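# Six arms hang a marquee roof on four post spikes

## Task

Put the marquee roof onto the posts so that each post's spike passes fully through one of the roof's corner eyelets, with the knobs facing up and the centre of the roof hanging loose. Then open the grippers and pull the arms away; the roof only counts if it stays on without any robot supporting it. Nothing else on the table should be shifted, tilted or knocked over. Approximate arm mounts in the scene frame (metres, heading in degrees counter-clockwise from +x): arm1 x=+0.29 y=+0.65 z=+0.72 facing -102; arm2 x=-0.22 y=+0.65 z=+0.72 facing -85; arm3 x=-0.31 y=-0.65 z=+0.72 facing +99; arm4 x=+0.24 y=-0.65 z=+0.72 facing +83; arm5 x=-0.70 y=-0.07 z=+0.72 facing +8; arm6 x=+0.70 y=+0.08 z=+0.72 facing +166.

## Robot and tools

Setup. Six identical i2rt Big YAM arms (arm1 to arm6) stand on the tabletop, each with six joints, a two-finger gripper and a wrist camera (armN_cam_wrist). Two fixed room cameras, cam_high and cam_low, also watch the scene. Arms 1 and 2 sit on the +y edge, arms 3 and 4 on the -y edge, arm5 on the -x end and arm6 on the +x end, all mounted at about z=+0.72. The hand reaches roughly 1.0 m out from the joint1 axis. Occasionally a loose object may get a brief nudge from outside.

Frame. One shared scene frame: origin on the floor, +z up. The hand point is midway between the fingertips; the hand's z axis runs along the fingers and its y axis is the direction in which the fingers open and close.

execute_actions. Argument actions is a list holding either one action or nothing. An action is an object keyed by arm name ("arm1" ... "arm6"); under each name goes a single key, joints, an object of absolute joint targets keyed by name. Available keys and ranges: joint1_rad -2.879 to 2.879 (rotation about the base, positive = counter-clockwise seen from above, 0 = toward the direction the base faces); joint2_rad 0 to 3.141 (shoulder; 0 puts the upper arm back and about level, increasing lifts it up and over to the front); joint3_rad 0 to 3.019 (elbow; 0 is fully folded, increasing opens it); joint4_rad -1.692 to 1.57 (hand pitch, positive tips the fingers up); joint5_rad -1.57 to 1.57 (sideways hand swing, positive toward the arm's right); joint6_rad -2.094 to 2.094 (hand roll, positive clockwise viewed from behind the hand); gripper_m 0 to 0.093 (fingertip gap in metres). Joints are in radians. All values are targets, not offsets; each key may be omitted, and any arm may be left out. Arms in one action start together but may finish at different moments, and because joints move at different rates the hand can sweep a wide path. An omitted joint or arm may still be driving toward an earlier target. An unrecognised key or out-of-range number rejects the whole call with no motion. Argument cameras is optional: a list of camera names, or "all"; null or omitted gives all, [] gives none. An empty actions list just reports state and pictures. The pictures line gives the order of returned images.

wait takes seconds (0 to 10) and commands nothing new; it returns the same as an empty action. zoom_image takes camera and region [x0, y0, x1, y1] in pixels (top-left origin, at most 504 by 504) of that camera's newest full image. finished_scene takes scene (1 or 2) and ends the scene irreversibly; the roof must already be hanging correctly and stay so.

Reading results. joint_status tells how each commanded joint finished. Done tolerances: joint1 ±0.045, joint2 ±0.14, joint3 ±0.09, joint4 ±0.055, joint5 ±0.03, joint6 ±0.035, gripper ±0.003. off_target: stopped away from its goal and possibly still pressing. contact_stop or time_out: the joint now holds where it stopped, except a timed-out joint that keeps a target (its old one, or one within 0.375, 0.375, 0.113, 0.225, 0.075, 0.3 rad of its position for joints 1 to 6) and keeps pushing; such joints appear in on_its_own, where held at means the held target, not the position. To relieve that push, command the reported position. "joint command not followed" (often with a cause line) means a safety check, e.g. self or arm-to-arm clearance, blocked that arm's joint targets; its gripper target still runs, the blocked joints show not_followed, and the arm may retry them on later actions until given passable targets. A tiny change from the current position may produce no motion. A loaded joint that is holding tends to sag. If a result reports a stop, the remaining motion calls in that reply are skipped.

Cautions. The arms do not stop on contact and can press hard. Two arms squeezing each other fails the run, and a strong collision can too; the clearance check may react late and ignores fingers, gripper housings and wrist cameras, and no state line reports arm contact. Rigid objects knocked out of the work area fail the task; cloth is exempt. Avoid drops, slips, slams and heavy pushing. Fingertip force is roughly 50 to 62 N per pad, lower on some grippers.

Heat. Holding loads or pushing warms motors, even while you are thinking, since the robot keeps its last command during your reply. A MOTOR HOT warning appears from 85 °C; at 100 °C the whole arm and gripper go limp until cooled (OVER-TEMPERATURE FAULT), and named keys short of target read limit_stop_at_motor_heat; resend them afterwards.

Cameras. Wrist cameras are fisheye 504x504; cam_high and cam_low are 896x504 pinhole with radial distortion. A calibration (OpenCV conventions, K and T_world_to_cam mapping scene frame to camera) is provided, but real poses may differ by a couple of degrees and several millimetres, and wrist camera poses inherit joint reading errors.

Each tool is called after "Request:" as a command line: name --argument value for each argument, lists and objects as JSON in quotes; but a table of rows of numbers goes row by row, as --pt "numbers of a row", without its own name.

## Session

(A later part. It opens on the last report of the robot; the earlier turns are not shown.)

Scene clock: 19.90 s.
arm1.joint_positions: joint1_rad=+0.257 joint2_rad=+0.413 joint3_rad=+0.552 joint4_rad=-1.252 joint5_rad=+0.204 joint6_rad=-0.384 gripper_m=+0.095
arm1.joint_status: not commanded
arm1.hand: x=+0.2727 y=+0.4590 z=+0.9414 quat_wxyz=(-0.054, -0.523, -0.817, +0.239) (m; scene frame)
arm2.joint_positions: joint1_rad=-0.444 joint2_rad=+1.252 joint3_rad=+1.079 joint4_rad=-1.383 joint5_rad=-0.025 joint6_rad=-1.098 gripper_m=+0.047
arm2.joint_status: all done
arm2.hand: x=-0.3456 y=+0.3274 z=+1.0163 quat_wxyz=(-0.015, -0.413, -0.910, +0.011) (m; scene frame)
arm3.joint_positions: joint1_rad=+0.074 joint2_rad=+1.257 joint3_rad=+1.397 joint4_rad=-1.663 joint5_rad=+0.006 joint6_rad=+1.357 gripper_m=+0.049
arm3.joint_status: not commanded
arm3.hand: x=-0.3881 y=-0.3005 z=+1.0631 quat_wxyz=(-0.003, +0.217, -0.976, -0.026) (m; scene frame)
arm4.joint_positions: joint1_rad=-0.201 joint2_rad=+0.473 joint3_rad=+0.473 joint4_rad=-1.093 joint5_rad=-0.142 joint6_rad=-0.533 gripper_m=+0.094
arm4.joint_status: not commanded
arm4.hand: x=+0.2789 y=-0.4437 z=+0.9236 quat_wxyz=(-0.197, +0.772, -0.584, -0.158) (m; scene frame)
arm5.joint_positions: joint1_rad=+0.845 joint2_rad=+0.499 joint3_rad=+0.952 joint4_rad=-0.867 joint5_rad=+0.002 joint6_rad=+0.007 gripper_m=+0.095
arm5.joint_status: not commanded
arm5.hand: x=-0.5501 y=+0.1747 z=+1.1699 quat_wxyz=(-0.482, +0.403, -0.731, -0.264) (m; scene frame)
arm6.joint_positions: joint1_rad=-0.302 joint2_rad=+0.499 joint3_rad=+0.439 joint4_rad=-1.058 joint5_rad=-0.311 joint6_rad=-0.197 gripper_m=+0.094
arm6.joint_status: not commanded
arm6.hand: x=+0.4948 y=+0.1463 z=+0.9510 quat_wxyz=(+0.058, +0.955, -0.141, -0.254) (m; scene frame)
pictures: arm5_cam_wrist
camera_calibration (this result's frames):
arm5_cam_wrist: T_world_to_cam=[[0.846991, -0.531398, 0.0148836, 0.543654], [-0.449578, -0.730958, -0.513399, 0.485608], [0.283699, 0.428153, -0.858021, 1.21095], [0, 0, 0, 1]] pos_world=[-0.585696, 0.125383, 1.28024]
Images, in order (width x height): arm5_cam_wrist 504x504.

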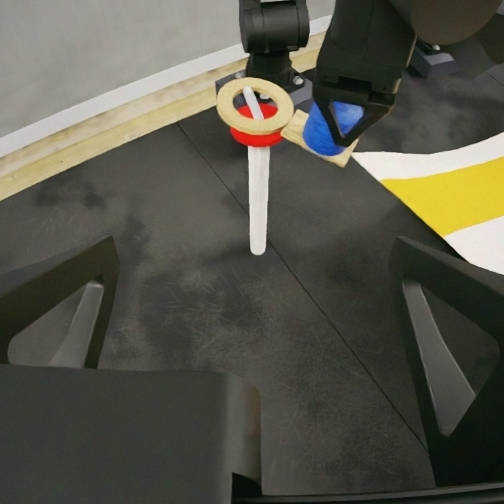

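Request:
execute_actions --actions '[{"arm2":{"joints":{"joint2_rad":1.12,"joint3_rad":1.2,"joint4_rad":-1.6}}}]' --cameras '["arm5_cam_wrist","cam_low"]'

Scene clock: 21.17 s.
arm1.joint_positions: joint1_rad=+0.257 joint2_rad=+0.413 joint3_rad=+0.552 joint4_rad=-1.252 joint5_rad=+0.204 joint6_rad=-0.384 gripper_m=+0.095
arm1.joint_status: not commanded
arm1.hand: x=+0.2727 y=+0.4590 z=+0.9414 quat_wxyz=(-0.054, -0.523, -0.817, +0.239) (m; scene frame)
arm2.joint_positions: joint1_rad=-0.445 joint2_rad=+1.126 joint3_rad=+1.173 joint4_rad=-1.545 joint5_rad=-0.022 joint6_rad=-1.109 gripper_m=+0.047
arm2.joint_status: all done
arm2.hand: x=-0.3358 y=+0.3543 z=+1.0905 quat_wxyz=(-0.014, -0.408, -0.912, +0.040) (m; scene frame)
arm3.joint_positions: joint1_rad=+0.074 joint2_rad=+1.257 joint3_rad=+1.397 joint4_rad=-1.663 joint5_rad=+0.007 joint6_rad=+1.357 gripper_m=+0.049
arm3.joint_status: not commanded
arm3.hand: x=-0.3879 y=-0.3004 z=+1.0631 quat_wxyz=(-0.004, +0.217, -0.976, -0.026) (m; scene frame)
arm4.joint_positions: joint1_rad=-0.201 joint2_rad=+0.473 joint3_rad=+0.473 joint4_rad=-1.093 joint5_rad=-0.142 joint6_rad=-0.533 gripper_m=+0.094
arm4.joint_status: not commanded
arm4.hand: x=+0.2789 y=-0.4437 z=+0.9236 quat_wxyz=(-0.197, +0.772, -0.584, -0.158) (m; scene frame)
arm5.joint_positions: joint1_rad=+0.845 joint2_rad=+0.499 joint3_rad=+0.952 joint4_rad=-0.867 joint5_rad=+0.002 joint6_rad=+0.007 gripper_m=+0.095
arm5.joint_status: not commanded
arm5.hand: x=-0.5501 y=+0.1747 z=+1.1699 quat_wxyz=(-0.482, +0.403, -0.731, -0.264) (m; scene frame)
arm6.joint_positions: joint1_rad=-0.302 joint2_rad=+0.499 joint3_rad=+0.439 joint4_rad=-1.058 joint5_rad=-0.311 joint6_rad=-0.197 gripper_m=+0.094
arm6.joint_status: not commanded
arm6.hand: x=+0.4948 y=+0.1463 z=+0.9510 quat_wxyz=(+0.058, +0.955, -0.141, -0.254) (m; scene frame)
pictures: arm5_cam_wrist, cam_low
camera_calibration (this result's frames):
arm5_cam_wrist: T_world_to_cam=[[0.846991, -0.531398, 0.0148836, 0.543654], [-0.449578, -0.730958, -0.513399, 0.485608], [0.283699, 0.428153, -0.858021, 1.21095], [0, 0, 0, 1]] pos_world=[-0.585696, 0.125383, 1.28024]
Images, in order (width x height): arm5_cam_wrist 504x504, cam_low 896x504.

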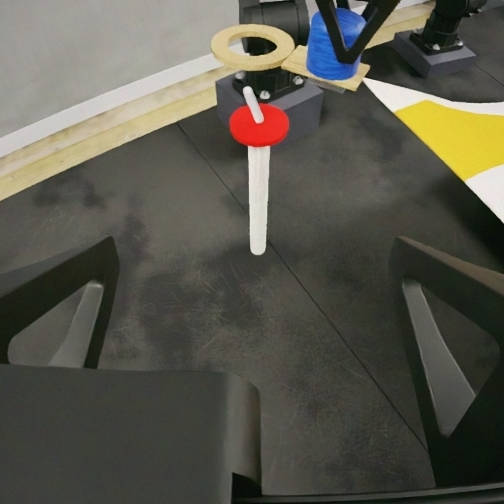

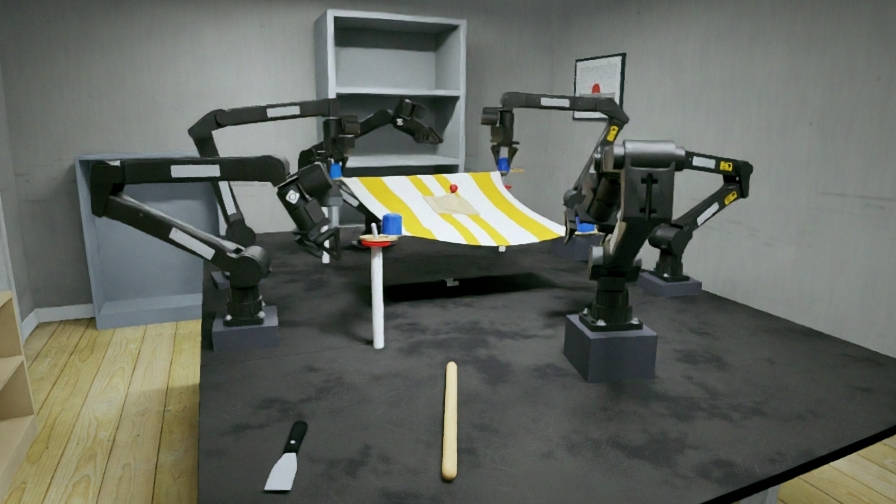

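Request:
execute_actions --actions '[{"arm2":{"joints":{"joint1_rad":-0.48,"joint2_rad":1.22,"joint3_rad":1.07,"joint4_rad":-1.44}}}]' --cameras '["arm5_cam_wrist","cam_low"]'

Scene clock: 22.27 s.
arm1.joint_positions: joint1_rad=+0.257 joint2_rad=+0.413 joint3_rad=+0.552 joint4_rad=-1.252 joint5_rad=+0.204 joint6_rad=-0.384 gripper_m=+0.095
arm1.joint_status: not commanded
arm1.hand: x=+0.2727 y=+0.4590 z=+0.9414 quat_wxyz=(-0.054, -0.523, -0.817, +0.239) (m; scene frame)
arm2.joint_positions: joint1_rad=-0.449 joint2_rad=+1.217 joint3_rad=+1.091 joint4_rad=-1.413 joint5_rad=-0.021 joint6_rad=-1.111 gripper_m=+0.047
arm2.joint_status: all done
arm2.hand: x=-0.3453 y=+0.3346 z=+1.0318 quat_wxyz=(-0.013, -0.410, -0.912, +0.019) (m; scene frame)
arm3.joint_positions: joint1_rad=+0.074 joint2_rad=+1.257 joint3_rad=+1.397 joint4_rad=-1.663 joint5_rad=+0.007 joint6_rad=+1.357 gripper_m=+0.049
arm3.joint_status: not commanded
arm3.hand: x=-0.3879 y=-0.3004 z=+1.0631 quat_wxyz=(-0.004, +0.217, -0.976, -0.026) (m; scene frame)
arm4.joint_positions: joint1_rad=-0.201 joint2_rad=+0.473 joint3_rad=+0.473 joint4_rad=-1.093 joint5_rad=-0.142 joint6_rad=-0.533 gripper_m=+0.094
arm4.joint_status: not commanded
arm4.hand: x=+0.2789 y=-0.4437 z=+0.9236 quat_wxyz=(-0.197, +0.772, -0.584, -0.158) (m; scene frame)
arm5.joint_positions: joint1_rad=+0.845 joint2_rad=+0.499 joint3_rad=+0.952 joint4_rad=-0.867 joint5_rad=+0.002 joint6_rad=+0.007 gripper_m=+0.095
arm5.joint_status: not commanded
arm5.hand: x=-0.5501 y=+0.1747 z=+1.1699 quat_wxyz=(-0.482, +0.403, -0.731, -0.264) (m; scene frame)
arm6.joint_positions: joint1_rad=-0.302 joint2_rad=+0.499 joint3_rad=+0.439 joint4_rad=-1.058 joint5_rad=-0.311 joint6_rad=-0.197 gripper_m=+0.094
arm6.joint_status: not commanded
arm6.hand: x=+0.4948 y=+0.1463 z=+0.9510 quat_wxyz=(+0.058, +0.955, -0.141, -0.254) (m; scene frame)
pictures: arm5_cam_wrist, cam_low
camera_calibration (this result's frames):
arm5_cam_wrist: T_world_to_cam=[[0.846991, -0.531398, 0.0148836, 0.543654], [-0.449578, -0.730958, -0.513399, 0.485608], [0.283699, 0.428153, -0.858021, 1.21095], [0, 0, 0, 1]] pos_world=[-0.585696, 0.125383, 1.28024]
Images, in order (width x height): arm5_cam_wrist 504x504, cam_low 896x504.

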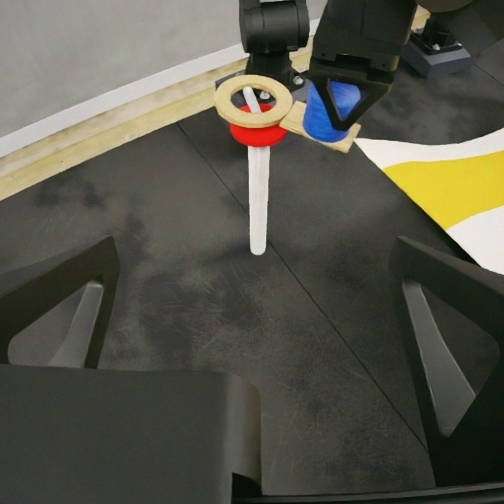

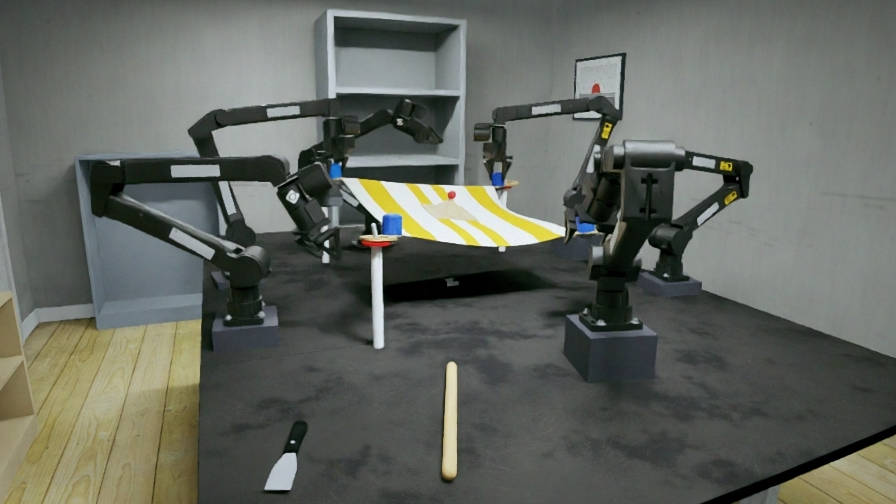

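Request:
execute_actions --actions '[{"arm2":{"joints":{"joint2_rad":1.26,"joint3_rad":0.99,"joint4_rad":-1.36}}}]' --cameras '["arm5_cam_wrist"]'

Request:
execute_actions --actions '[]' --cameras '["cam_low"]'

Request:
zoom_image --camera "cam_low" --region '[440,130,600,230]'

Scene clock: 23.17 s.
arm1.joint_positions: joint1_rad=+0.257 joint2_rad=+0.413 joint3_rad=+0.552 joint4_rad=-1.252 joint5_rad=+0.204 joint6_rad=-0.384 gripper_m=+0.095
arm1.joint_status: not commanded
arm1.hand: x=+0.2727 y=+0.4590 z=+0.9414 quat_wxyz=(-0.054, -0.523, -0.817, +0.239) (m; scene frame)
arm2.joint_positions: joint1_rad=-0.448 joint2_rad=+1.228 joint3_rad=+1.054 joint4_rad=-1.357 joint5_rad=-0.034 joint6_rad=-1.104 gripper_m=+0.047
arm2.joint_status: all done
arm2.hand: x=-0.3443 y=+0.3304 z=+1.0144 quat_wxyz=(-0.019, -0.412, -0.911, +0.023) (m; scene frame)
arm3.joint_positions: joint1_rad=+0.074 joint2_rad=+1.257 joint3_rad=+1.397 joint4_rad=-1.663 joint5_rad=+0.007 joint6_rad=+1.357 gripper_m=+0.049
arm3.joint_status: not commanded
arm3.hand: x=-0.3879 y=-0.3004 z=+1.0631 quat_wxyz=(-0.004, +0.217, -0.976, -0.026) (m; scene frame)
arm4.joint_positions: joint1_rad=-0.201 joint2_rad=+0.473 joint3_rad=+0.473 joint4_rad=-1.093 joint5_rad=-0.142 joint6_rad=-0.533 gripper_m=+0.094
arm4.joint_status: not commanded
arm4.hand: x=+0.2789 y=-0.4437 z=+0.9236 quat_wxyz=(-0.197, +0.772, -0.584, -0.158) (m; scene frame)
arm5.joint_positions: joint1_rad=+0.845 joint2_rad=+0.499 joint3_rad=+0.952 joint4_rad=-0.867 joint5_rad=+0.002 joint6_rad=+0.007 gripper_m=+0.095
arm5.joint_status: not commanded
arm5.hand: x=-0.5501 y=+0.1747 z=+1.1699 quat_wxyz=(-0.482, +0.403, -0.731, -0.264) (m; scene frame)
arm6.joint_positions: joint1_rad=-0.302 joint2_rad=+0.499 joint3_rad=+0.439 joint4_rad=-1.058 joint5_rad=-0.311 joint6_rad=-0.197 gripper_m=+0.094
arm6.joint_status: not commanded
arm6.hand: x=+0.4948 y=+0.1463 z=+0.9510 quat_wxyz=(+0.058, +0.955, -0.141, -0.254) (m; scene frame)
pictures: arm5_cam_wrist
camera_calibration (this result's frames):
arm5_cam_wrist: T_world_to_cam=[[0.846991, -0.531398, 0.0148836, 0.543654], [-0.449578, -0.730958, -0.513399, 0.485608], [0.283699, 0.428153, -0.858021, 1.21095], [0, 0, 0, 1]] pos_world=[-0.585696, 0.125383, 1.28024]
Images, in order (width x height): arm5_cam_wrist 504x504.

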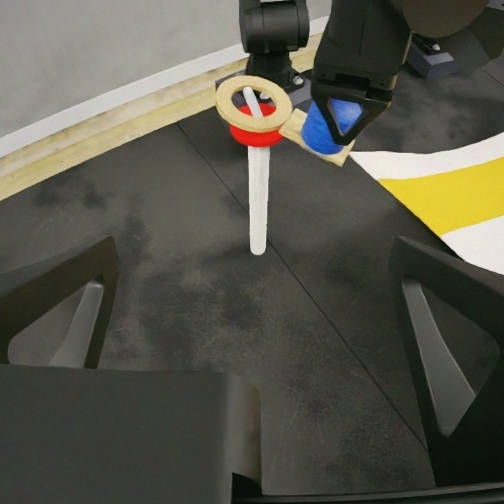

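Scene clock: 23.17 s.
arm1.joint_positions: joint1_rad=+0.257 joint2_rad=+0.413 joint3_rad=+0.552 joint4_rad=-1.252 joint5_rad=+0.204 joint6_rad=-0.384 gripper_m=+0.095
arm1.joint_status: not commanded
arm1.hand: x=+0.2727 y=+0.4590 z=+0.9414 quat_wxyz=(-0.054, -0.523, -0.817, +0.239) (m; scene frame)
arm2.joint_positions: joint1_rad=-0.448 joint2_rad=+1.228 joint3_rad=+1.054 joint4_rad=-1.357 joint5_rad=-0.034 joint6_rad=-1.104 gripper_m=+0.047
arm2.joint_status: all done
arm2.hand: x=-0.3443 y=+0.3304 z=+1.0144 quat_wxyz=(-0.019, -0.412, -0.911, +0.023) (m; scene frame)
arm3.joint_positions: joint1_rad=+0.074 joint2_rad=+1.257 joint3_rad=+1.397 joint4_rad=-1.663 joint5_rad=+0.007 joint6_rad=+1.357 gripper_m=+0.049
arm3.joint_status: not commanded
arm3.hand: x=-0.3879 y=-0.3004 z=+1.0631 quat_wxyz=(-0.004, +0.217, -0.976, -0.026) (m; scene frame)
arm4.joint_positions: joint1_rad=-0.201 joint2_rad=+0.473 joint3_rad=+0.473 joint4_rad=-1.093 joint5_rad=-0.142 joint6_rad=-0.533 gripper_m=+0.094
arm4.joint_status: not commanded
arm4.hand: x=+0.2789 y=-0.4437 z=+0.9236 quat_wxyz=(-0.197, +0.772, -0.584, -0.158) (m; scene frame)
arm5.joint_positions: joint1_rad=+0.845 joint2_rad=+0.499 joint3_rad=+0.952 joint4_rad=-0.867 joint5_rad=+0.002 joint6_rad=+0.007 gripper_m=+0.095
arm5.joint_status: not commanded
arm5.hand: x=-0.5501 y=+0.1747 z=+1.1699 quat_wxyz=(-0.482, +0.403, -0.731, -0.264) (m; scene frame)
arm6.joint_positions: joint1_rad=-0.302 joint2_rad=+0.499 joint3_rad=+0.439 joint4_rad=-1.058 joint5_rad=-0.311 joint6_rad=-0.197 gripper_m=+0.094
arm6.joint_status: not commanded
arm6.hand: x=+0.4948 y=+0.1463 z=+0.9510 quat_wxyz=(+0.058, +0.955, -0.141, -0.254) (m; scene frame)
pictures: cam_low
Images, in order (width x height): cam_low 896x504.

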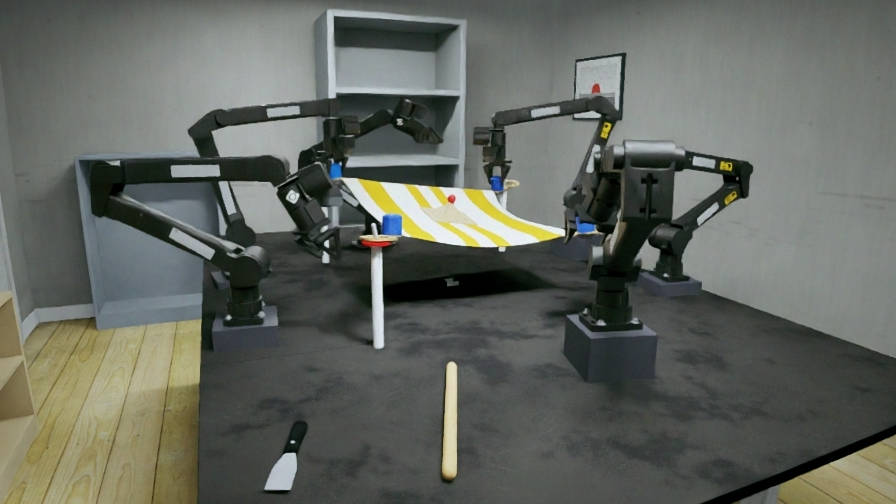

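Region (440, 130, 600, 230) of cam_low's 896x504 image, scaled by 3.150, with more detail than that image has; it fills the top 315 rows of this view, and the rest is white.

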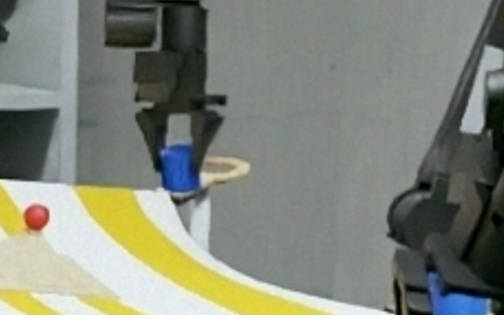

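Request:
execute_actions --actions '[{"arm2":{"joints":{"joint2_rad":1.21,"joint3_rad":1.07,"joint4_rad":-1.41}},"arm5":{"joints":{"joint1_rad":-0.75,"joint2_rad":0.45,"joint4_rad":-0.9}}}]' --cameras '["arm5_cam_wrist"]'

Scene clock: 25.20 s.
arm1.joint_positions: joint1_rad=+0.257 joint2_rad=+0.413 joint3_rad=+0.552 joint4_rad=-1.252 joint5_rad=+0.204 joint6_rad=-0.384 gripper_m=+0.095
arm1.joint_status: not commanded
arm1.hand: x=+0.2727 y=+0.4590 z=+0.9414 quat_wxyz=(-0.054, -0.523, -0.817, +0.239) (m; scene frame)
arm2.joint_positions: joint1_rad=-0.448 joint2_rad=+1.205 joint3_rad=+1.056 joint4_rad=-1.359 joint5_rad=-0.020 joint6_rad=-1.104 gripper_m=+0.047
arm2.joint_status: all done
arm2.hand: x=-0.3458 y=+0.3327 z=+1.0224 quat_wxyz=(-0.013, -0.412, -0.910, +0.034) (m; scene frame)
arm3.joint_positions: joint1_rad=+0.074 joint2_rad=+1.257 joint3_rad=+1.397 joint4_rad=-1.663 joint5_rad=+0.007 joint6_rad=+1.357 gripper_m=+0.049
arm3.joint_status: not commanded
arm3.hand: x=-0.3879 y=-0.3004 z=+1.0631 quat_wxyz=(-0.004, +0.217, -0.976, -0.026) (m; scene frame)
arm4.joint_positions: joint1_rad=-0.201 joint2_rad=+0.473 joint3_rad=+0.473 joint4_rad=-1.093 joint5_rad=-0.142 joint6_rad=-0.533 gripper_m=+0.094
arm4.joint_status: not commanded
arm4.hand: x=+0.2789 y=-0.4437 z=+0.9236 quat_wxyz=(-0.197, +0.772, -0.584, -0.158) (m; scene frame)
arm5.joint_positions: joint1_rad=-0.743 joint2_rad=+0.450 joint3_rad=+0.952 joint4_rad=-0.893 joint5_rad=+0.000 joint6_rad=+0.006 gripper_m=+0.095
arm5.joint_status: all done
arm5.hand: x=-0.4766 y=-0.2199 z=+1.1767 quat_wxyz=(-0.538, -0.240, -0.793, +0.154) (m; scene frame)
arm6.joint_positions: joint1_rad=-0.302 joint2_rad=+0.499 joint3_rad=+0.439 joint4_rad=-1.058 joint5_rad=-0.311 joint6_rad=-0.197 gripper_m=+0.094
arm6.joint_status: not commanded
arm6.hand: x=+0.4948 y=+0.1463 z=+0.9510 quat_wxyz=(+0.058, +0.955, -0.141, -0.254) (m; scene frame)
pictures: arm5_cam_wrist
camera_calibration (this result's frames):
arm5_cam_wrist: T_world_to_cam=[[-0.544115, -0.839011, -0.000210838, -0.441322], [-0.709708, 0.460393, -0.533248, 0.395027], [0.447498, -0.289998, -0.845959, 1.2708], [0, 0, 0, 1]] pos_world=[-0.528457, -0.183611, 1.2856]
Images, in order (width x height): arm5_cam_wrist 504x504.

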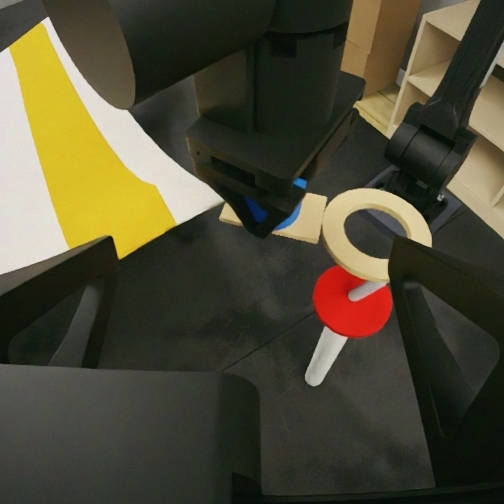

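Request:
execute_actions --actions '[{"arm3":{"joints":{"joint1_rad":0.14,"joint2_rad":1.3,"joint3_rad":1.48}},"arm5":{"joints":{"joint1_rad":-0.9,"joint2_rad":0.35}}}]' --cameras '["arm5_cam_wrist"]'

Scene clock: 26.43 s.
arm1.joint_positions: joint1_rad=+0.257 joint2_rad=+0.413 joint3_rad=+0.552 joint4_rad=-1.252 joint5_rad=+0.204 joint6_rad=-0.384 gripper_m=+0.095
arm1.joint_status: not commanded
arm1.hand: x=+0.2727 y=+0.4590 z=+0.9414 quat_wxyz=(-0.054, -0.523, -0.817, +0.239) (m; scene frame)
arm2.joint_positions: joint1_rad=-0.448 joint2_rad=+1.205 joint3_rad=+1.056 joint4_rad=-1.359 joint5_rad=-0.020 joint6_rad=-1.104 gripper_m=+0.047
arm2.joint_status: not commanded
arm2.hand: x=-0.3458 y=+0.3327 z=+1.0224 quat_wxyz=(-0.013, -0.412, -0.910, +0.034) (m; scene frame)
arm3.joint_positions: joint1_rad=+0.119 joint2_rad=+1.306 joint3_rad=+1.428 joint4_rad=-1.663 joint5_rad=+0.010 joint6_rad=+1.362 gripper_m=+0.049
arm3.joint_status: all done
arm3.hand: x=-0.4071 y=-0.2894 z=+1.0585 quat_wxyz=(-0.005, +0.236, -0.971, -0.017) (m; scene frame)
arm4.joint_positions: joint1_rad=-0.201 joint2_rad=+0.473 joint3_rad=+0.473 joint4_rad=-1.093 joint5_rad=-0.142 joint6_rad=-0.533 gripper_m=+0.094
arm4.joint_status: not commanded
arm4.hand: x=+0.2789 y=-0.4437 z=+0.9236 quat_wxyz=(-0.197, +0.772, -0.584, -0.158) (m; scene frame)
arm5.joint_positions: joint1_rad=-0.894 joint2_rad=+0.340 joint3_rad=+0.952 joint4_rad=-0.894 joint5_rad=+0.000 joint6_rad=+0.006 gripper_m=+0.095
arm5.joint_status: all done
arm5.hand: x=-0.5289 y=-0.2286 z=+1.2013 quat_wxyz=(-0.565, -0.288, -0.744, +0.210) (m; scene frame)
arm6.joint_positions: joint1_rad=-0.302 joint2_rad=+0.499 joint3_rad=+0.439 joint4_rad=-1.058 joint5_rad=-0.311 joint6_rad=-0.197 gripper_m=+0.094
arm6.joint_status: not commanded
arm6.hand: x=+0.4948 y=+0.1463 z=+0.9510 quat_wxyz=(+0.058, +0.955, -0.141, -0.254) (m; scene frame)
pictures: arm5_cam_wrist
camera_calibration (this result's frames):
arm5_cam_wrist: T_world_to_cam=[[-0.66479, -0.747029, -0.00128834, -0.518558], [-0.585235, 0.521877, -0.6206, 0.559936], [0.464279, -0.411814, -0.784126, 1.21923], [0, 0, 0, 1]] pos_world=[-0.583101, -0.1775, 1.30286]
Images, in order (width x height): arm5_cam_wrist 504x504.

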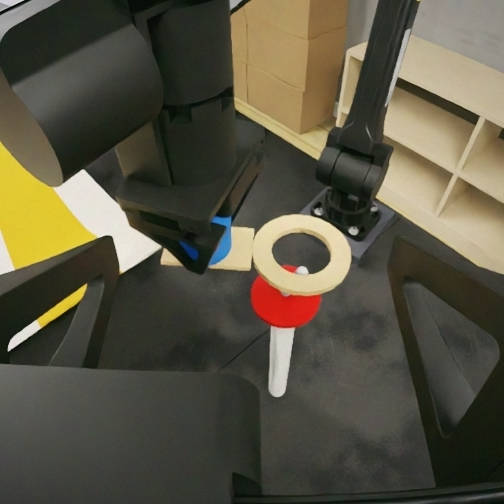

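Request:
execute_actions --actions '[{"arm3":{"joints":{"joint2_rad":1.37,"joint3_rad":1.39,"joint4_rad":-1.6}}}]' --cameras '["arm5_cam_wrist","cam_high"]'

Scene clock: 27.87 s.
arm1.joint_positions: joint1_rad=+0.257 joint2_rad=+0.413 joint3_rad=+0.552 joint4_rad=-1.252 joint5_rad=+0.204 joint6_rad=-0.384 gripper_m=+0.095
arm1.joint_status: not commanded
arm1.hand: x=+0.2727 y=+0.4590 z=+0.9414 quat_wxyz=(-0.054, -0.523, -0.817, +0.239) (m; scene frame)
arm2.joint_positions: joint1_rad=-0.448 joint2_rad=+1.205 joint3_rad=+1.056 joint4_rad=-1.359 joint5_rad=-0.020 joint6_rad=-1.105 gripper_m=+0.047
arm2.joint_status: not commanded
arm2.hand: x=-0.3458 y=+0.3327 z=+1.0224 quat_wxyz=(-0.013, -0.412, -0.911, +0.034) (m; scene frame)
arm3.joint_positions: joint1_rad=+0.119 joint2_rad=+1.378 joint3_rad=+1.395 joint4_rad=-1.607 joint5_rad=+0.010 joint6_rad=+1.368 gripper_m=+0.049
arm3.joint_status: all done
arm3.hand: x=-0.4120 y=-0.2715 z=+1.0198 quat_wxyz=(-0.006, +0.233, -0.972, +0.008) (m; scene frame)
arm4.joint_positions: joint1_rad=-0.201 joint2_rad=+0.473 joint3_rad=+0.473 joint4_rad=-1.093 joint5_rad=-0.142 joint6_rad=-0.533 gripper_m=+0.094
arm4.joint_status: not commanded
arm4.hand: x=+0.2789 y=-0.4437 z=+0.9236 quat_wxyz=(-0.197, +0.772, -0.584, -0.158) (m; scene frame)
arm5.joint_positions: joint1_rad=-0.894 joint2_rad=+0.340 joint3_rad=+0.952 joint4_rad=-0.894 joint5_rad=+0.000 joint6_rad=+0.006 gripper_m=+0.095
arm5.joint_status: not commanded
arm5.hand: x=-0.5289 y=-0.2286 z=+1.2013 quat_wxyz=(-0.565, -0.288, -0.744, +0.210) (m; scene frame)
arm6.joint_positions: joint1_rad=-0.302 joint2_rad=+0.499 joint3_rad=+0.439 joint4_rad=-1.058 joint5_rad=-0.311 joint6_rad=-0.197 gripper_m=+0.094
arm6.joint_status: not commanded
arm6.hand: x=+0.4948 y=+0.1463 z=+0.9510 quat_wxyz=(+0.058, +0.955, -0.141, -0.254) (m; scene frame)
pictures: arm5_cam_wrist, cam_high
camera_calibration (this result's frames):
arm5_cam_wrist: T_world_to_cam=[[-0.66479, -0.747029, -0.00128834, -0.518558], [-0.585235, 0.521877, -0.6206, 0.559936], [0.464279, -0.411814, -0.784126, 1.21923], [0, 0, 0, 1]] pos_world=[-0.583101, -0.1775, 1.30286]
Images, in order (width x height): arm5_cam_wrist 504x504, cam_high 896x504.

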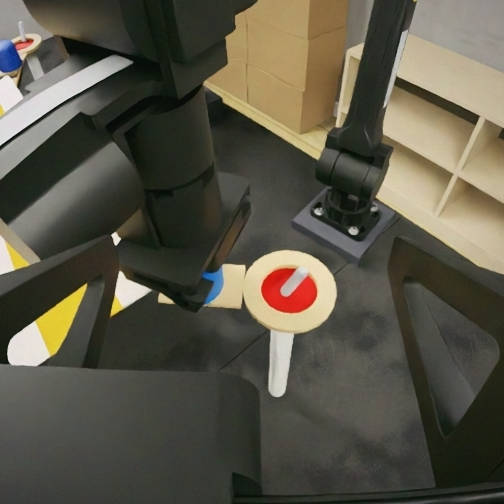

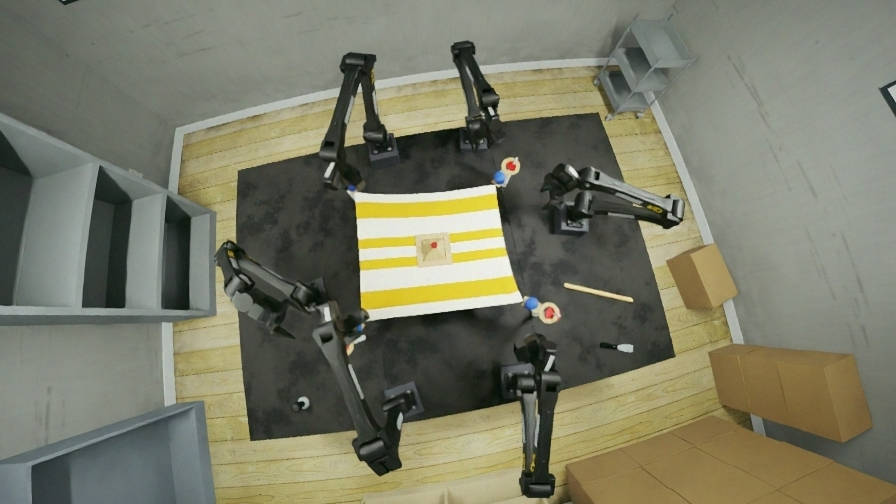

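Spike is through; seated on the red collar, it seems. Lower a bit more.

Request:
execute_actions --actions '[{"arm3":{"joints":{"joint2_rad":1.41,"joint3_rad":1.35,"joint4_rad":-1.55}},"arm5":{"joints":{"joint1_rad":0.845,"joint2_rad":0.5,"joint3_rad":1.0,"joint4_rad":-0.85}}}]' --cameras '["arm5_cam_wrist","cam_low"]'

Scene clock: 29.87 s.
arm1.joint_positions: joint1_rad=+0.257 joint2_rad=+0.413 joint3_rad=+0.552 joint4_rad=-1.252 joint5_rad=+0.204 joint6_rad=-0.384 gripper_m=+0.095
arm1.joint_status: not commanded
arm1.hand: x=+0.2727 y=+0.4590 z=+0.9414 quat_wxyz=(-0.054, -0.523, -0.817, +0.239) (m; scene frame)
arm2.joint_positions: joint1_rad=-0.448 joint2_rad=+1.205 joint3_rad=+1.056 joint4_rad=-1.361 joint5_rad=-0.021 joint6_rad=-1.111 gripper_m=+0.047
arm2.joint_status: not commanded
arm2.hand: x=-0.3455 y=+0.3331 z=+1.0223 quat_wxyz=(-0.013, -0.409, -0.912, +0.033) (m; scene frame)
arm3.joint_positions: joint1_rad=+0.096 joint2_rad=+1.389 joint3_rad=+1.371 joint4_rad=-1.564 joint5_rad=+0.023 joint6_rad=+1.364 gripper_m=+0.049
arm3.joint_status: all done
arm3.hand: x=-0.4027 y=-0.2627 z=+1.0068 quat_wxyz=(-0.012, +0.224, -0.974, +0.003) (m; scene frame)
arm4.joint_positions: joint1_rad=-0.201 joint2_rad=+0.473 joint3_rad=+0.473 joint4_rad=-1.093 joint5_rad=-0.142 joint6_rad=-0.533 gripper_m=+0.094
arm4.joint_status: not commanded
arm4.hand: x=+0.2789 y=-0.4437 z=+0.9236 quat_wxyz=(-0.197, +0.772, -0.584, -0.158) (m; scene frame)
arm5.joint_positions: joint1_rad=+0.838 joint2_rad=+0.499 joint3_rad=+0.970 joint4_rad=-0.865 joint5_rad=+0.000 joint6_rad=+0.006 gripper_m=+0.095
arm5.joint_status: all done
arm5.hand: x=-0.5494 y=+0.1732 z=+1.1805 quat_wxyz=(-0.490, +0.399, -0.727, -0.267) (m; scene frame)
arm6.joint_positions: joint1_rad=-0.302 joint2_rad=+0.499 joint3_rad=+0.439 joint4_rad=-1.058 joint5_rad=-0.311 joint6_rad=-0.197 gripper_m=+0.094
arm6.joint_status: not commanded
arm6.hand: x=+0.4948 y=+0.1463 z=+0.9510 quat_wxyz=(+0.058, +0.955, -0.141, -0.254) (m; scene frame)
pictures: arm5_cam_wrist, cam_low
camera_calibration (this result's frames):
arm5_cam_wrist: T_world_to_cam=[[0.844703, -0.535011, 0.015505, 0.540666], [-0.44666, -0.720579, -0.530341, 0.510063], [0.294911, 0.441055, -0.847643, 1.21215], [0, 0, 0, 1]] pos_world=[-0.586355, 0.122177, 1.2896]
Images, in order (width x height): arm5_cam_wrist 504x504, cam_low 896x504.

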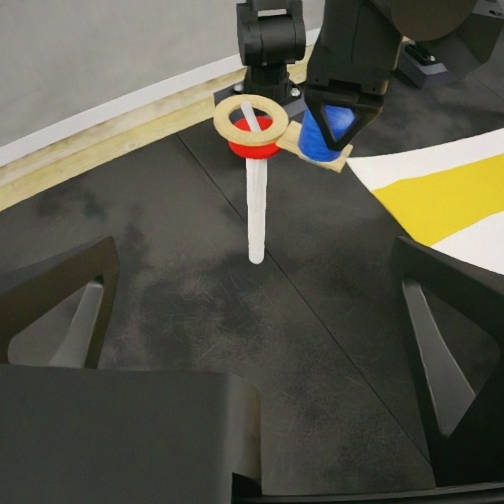

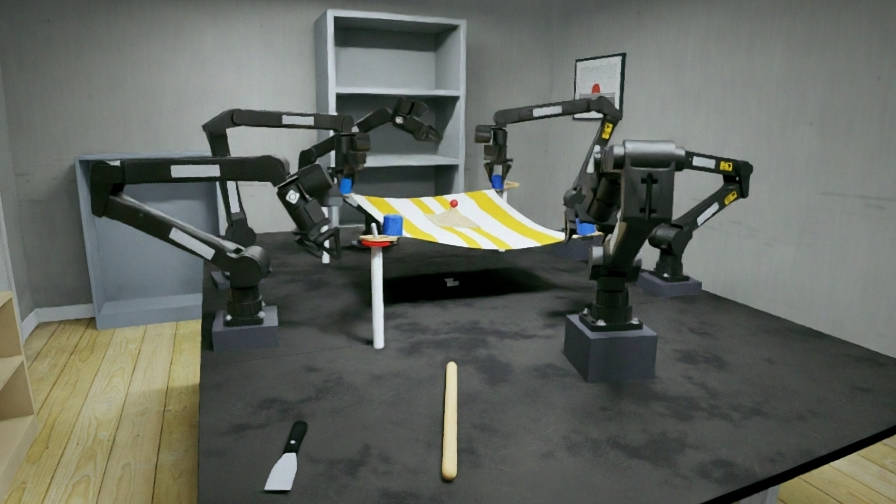

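Spike is through A. Release.

Request:
execute_actions --actions '[{"arm3":{"joints":{"gripper_m":0.093}},"arm2":{"joints":{"gripper_m":0.093}}}]' --cameras '[]'

Request:
execute_actions --actions '[{"arm3":{"joints":{"joint2_rad":1.15,"joint3_rad":1.5,"joint4_rad":-1.68}},"arm2":{"joints":{"joint2_rad":1.0,"joint3_rad":1.3,"joint4_rad":-1.65}}}]' --cameras '["arm5_cam_wrist","cam_low","cam_high","arm3_cam_wrist"]'

Scene clock: 30.77 s.
arm1.joint_positions: joint1_rad=+0.257 joint2_rad=+0.413 joint3_rad=+0.552 joint4_rad=-1.252 joint5_rad=+0.204 joint6_rad=-0.384 gripper_m=+0.095
arm1.joint_status: not commanded
arm1.hand: x=+0.2727 y=+0.4590 z=+0.9414 quat_wxyz=(-0.054, -0.523, -0.817, +0.239) (m; scene frame)
arm2.joint_positions: joint1_rad=-0.473 joint2_rad=+1.206 joint3_rad=+1.056 joint4_rad=-1.394 joint5_rad=-0.001 joint6_rad=-1.111 gripper_m=+0.093
arm2.joint_status: all done
arm2.hand: x=-0.3531 y=+0.3451 z=+1.0217 quat_wxyz=(-0.003, -0.421, -0.907, +0.017) (m; scene frame)
arm3.joint_positions: joint1_rad=+0.137 joint2_rad=+1.394 joint3_rad=+1.364 joint4_rad=-1.563 joint5_rad=+0.003 joint6_rad=+1.364 gripper_m=+0.093
arm3.joint_status: all done
arm3.hand: x=-0.4216 y=-0.2686 z=+1.0022 quat_wxyz=(-0.002, +0.244, -0.970, +0.009) (m; scene frame)
arm4.joint_positions: joint1_rad=-0.201 joint2_rad=+0.473 joint3_rad=+0.473 joint4_rad=-1.093 joint5_rad=-0.142 joint6_rad=-0.533 gripper_m=+0.094
arm4.joint_status: not commanded
arm4.hand: x=+0.2789 y=-0.4437 z=+0.9236 quat_wxyz=(-0.197, +0.772, -0.584, -0.158) (m; scene frame)
arm5.joint_positions: joint1_rad=+0.838 joint2_rad=+0.499 joint3_rad=+0.970 joint4_rad=-0.865 joint5_rad=+0.000 joint6_rad=+0.006 gripper_m=+0.095
arm5.joint_status: not commanded
arm5.hand: x=-0.5494 y=+0.1732 z=+1.1805 quat_wxyz=(-0.490, +0.399, -0.727, -0.267) (m; scene frame)
arm6.joint_positions: joint1_rad=-0.302 joint2_rad=+0.499 joint3_rad=+0.439 joint4_rad=-1.058 joint5_rad=-0.311 joint6_rad=-0.197 gripper_m=+0.094
arm6.joint_status: not commanded
arm6.hand: x=+0.4948 y=+0.1463 z=+0.9510 quat_wxyz=(+0.058, +0.955, -0.141, -0.254) (m; scene frame)
pictures: none
No camera images: the call's "cameras" was empty. Leave "cameras" out to get every camera's image.

Scene clock: 32.13 s.
arm1.joint_positions: joint1_rad=+0.257 joint2_rad=+0.413 joint3_rad=+0.552 joint4_rad=-1.252 joint5_rad=+0.204 joint6_rad=-0.384 gripper_m=+0.095
arm1.joint_status: not commanded
arm1.hand: x=+0.2727 y=+0.4590 z=+0.9414 quat_wxyz=(-0.054, -0.523, -0.817, +0.239) (m; scene frame)
arm2.joint_positions: joint1_rad=-0.473 joint2_rad=+1.000 joint3_rad=+1.285 joint4_rad=-1.635 joint5_rad=-0.001 joint6_rad=-1.111 gripper_m=+0.093
arm2.joint_status: all done
arm2.hand: x=-0.3375 y=+0.3825 z=+1.1690 quat_wxyz=(-0.005, -0.418, -0.901, +0.113) (m; scene frame)
arm3.joint_positions: joint1_rad=+0.137 joint2_rad=+1.152 joint3_rad=+1.480 joint4_rad=-1.670 joint5_rad=+0.003 joint6_rad=+1.365 gripper_m=+0.093
arm3.joint_status: all done
arm3.hand: x=-0.4070 y=-0.3182 z=+1.1317 quat_wxyz=(+0.003, +0.242, -0.963, -0.116) (m; scene frame)
arm4.joint_positions: joint1_rad=-0.201 joint2_rad=+0.473 joint3_rad=+0.473 joint4_rad=-1.093 joint5_rad=-0.142 joint6_rad=-0.533 gripper_m=+0.094
arm4.joint_status: not commanded
arm4.hand: x=+0.2789 y=-0.4437 z=+0.9236 quat_wxyz=(-0.197, +0.772, -0.584, -0.158) (m; scene frame)
arm5.joint_positions: joint1_rad=+0.838 joint2_rad=+0.499 joint3_rad=+0.970 joint4_rad=-0.865 joint5_rad=+0.000 joint6_rad=+0.006 gripper_m=+0.095
arm5.joint_status: not commanded
arm5.hand: x=-0.5494 y=+0.1732 z=+1.1805 quat_wxyz=(-0.490, +0.399, -0.727, -0.267) (m; scene frame)
arm6.joint_positions: joint1_rad=-0.302 joint2_rad=+0.499 joint3_rad=+0.439 joint4_rad=-1.058 joint5_rad=-0.311 joint6_rad=-0.197 gripper_m=+0.094
arm6.joint_status: not commanded
arm6.hand: x=+0.4948 y=+0.1463 z=+0.9510 quat_wxyz=(+0.058, +0.955, -0.141, -0.254) (m; scene frame)
pictures: arm3_cam_wrist, arm5_cam_wrist, cam_high, cam_low
camera_calibration (this result's frames):
arm3_cam_wrist: T_world_to_cam=[[0.466757, -0.856336, -0.220965, 0.163979], [-0.67741, -0.506806, 0.533164, -1.03754], [-0.568554, -0.0991744, -0.816646, 0.783229], [0, 0, 0, 1]] pos_world=[-0.334069, -0.307733, 1.22903]
arm5_cam_wrist: T_world_to_cam=[[0.844703, -0.535011, 0.015505, 0.540666], [-0.44666, -0.720579, -0.530341, 0.510063], [0.294911, 0.441055, -0.847643, 1.21215], [0, 0, 0, 1]] pos_world=[-0.586355, 0.122177, 1.2896]
Images, in order (width x height): arm3_cam_wrist 504x504, arm5_cam_wrist 504x504, cam_high 896x504, cam_low 896x504.

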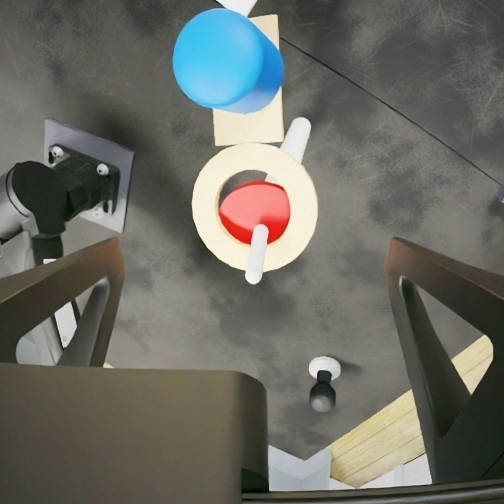

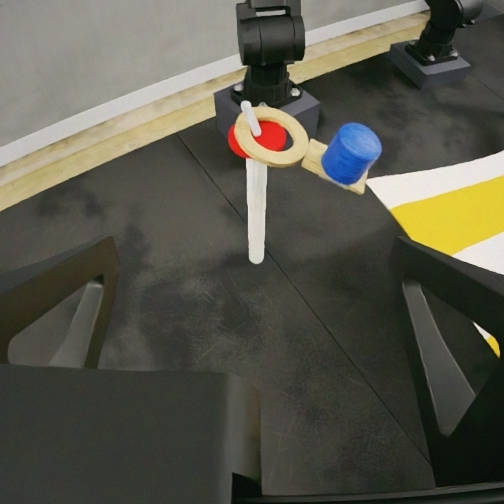

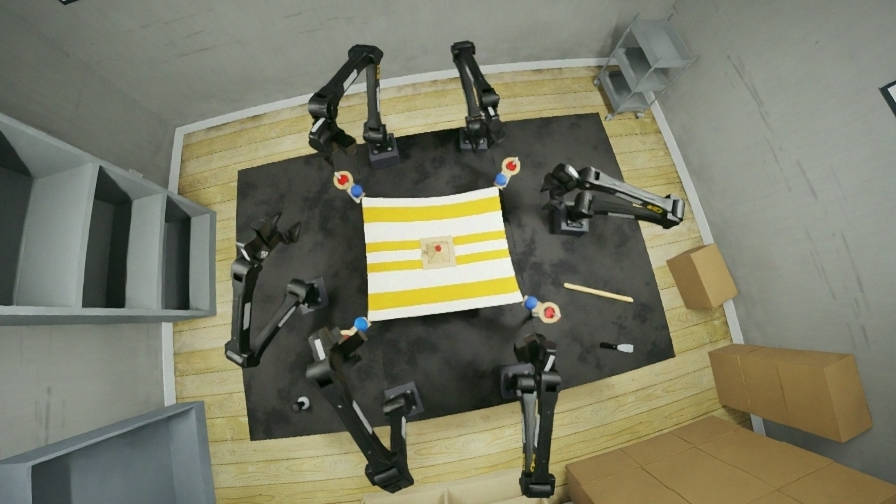

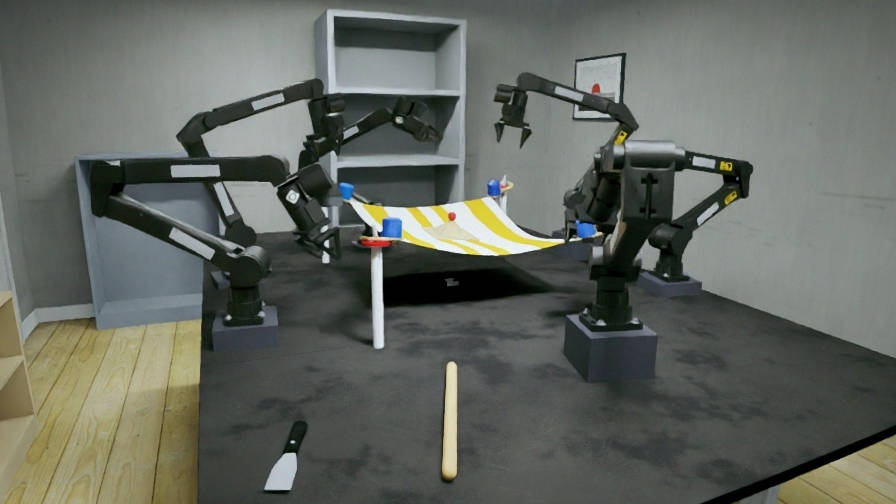

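Request:
finished_scene --scene 2

The scene is finished: the task was done.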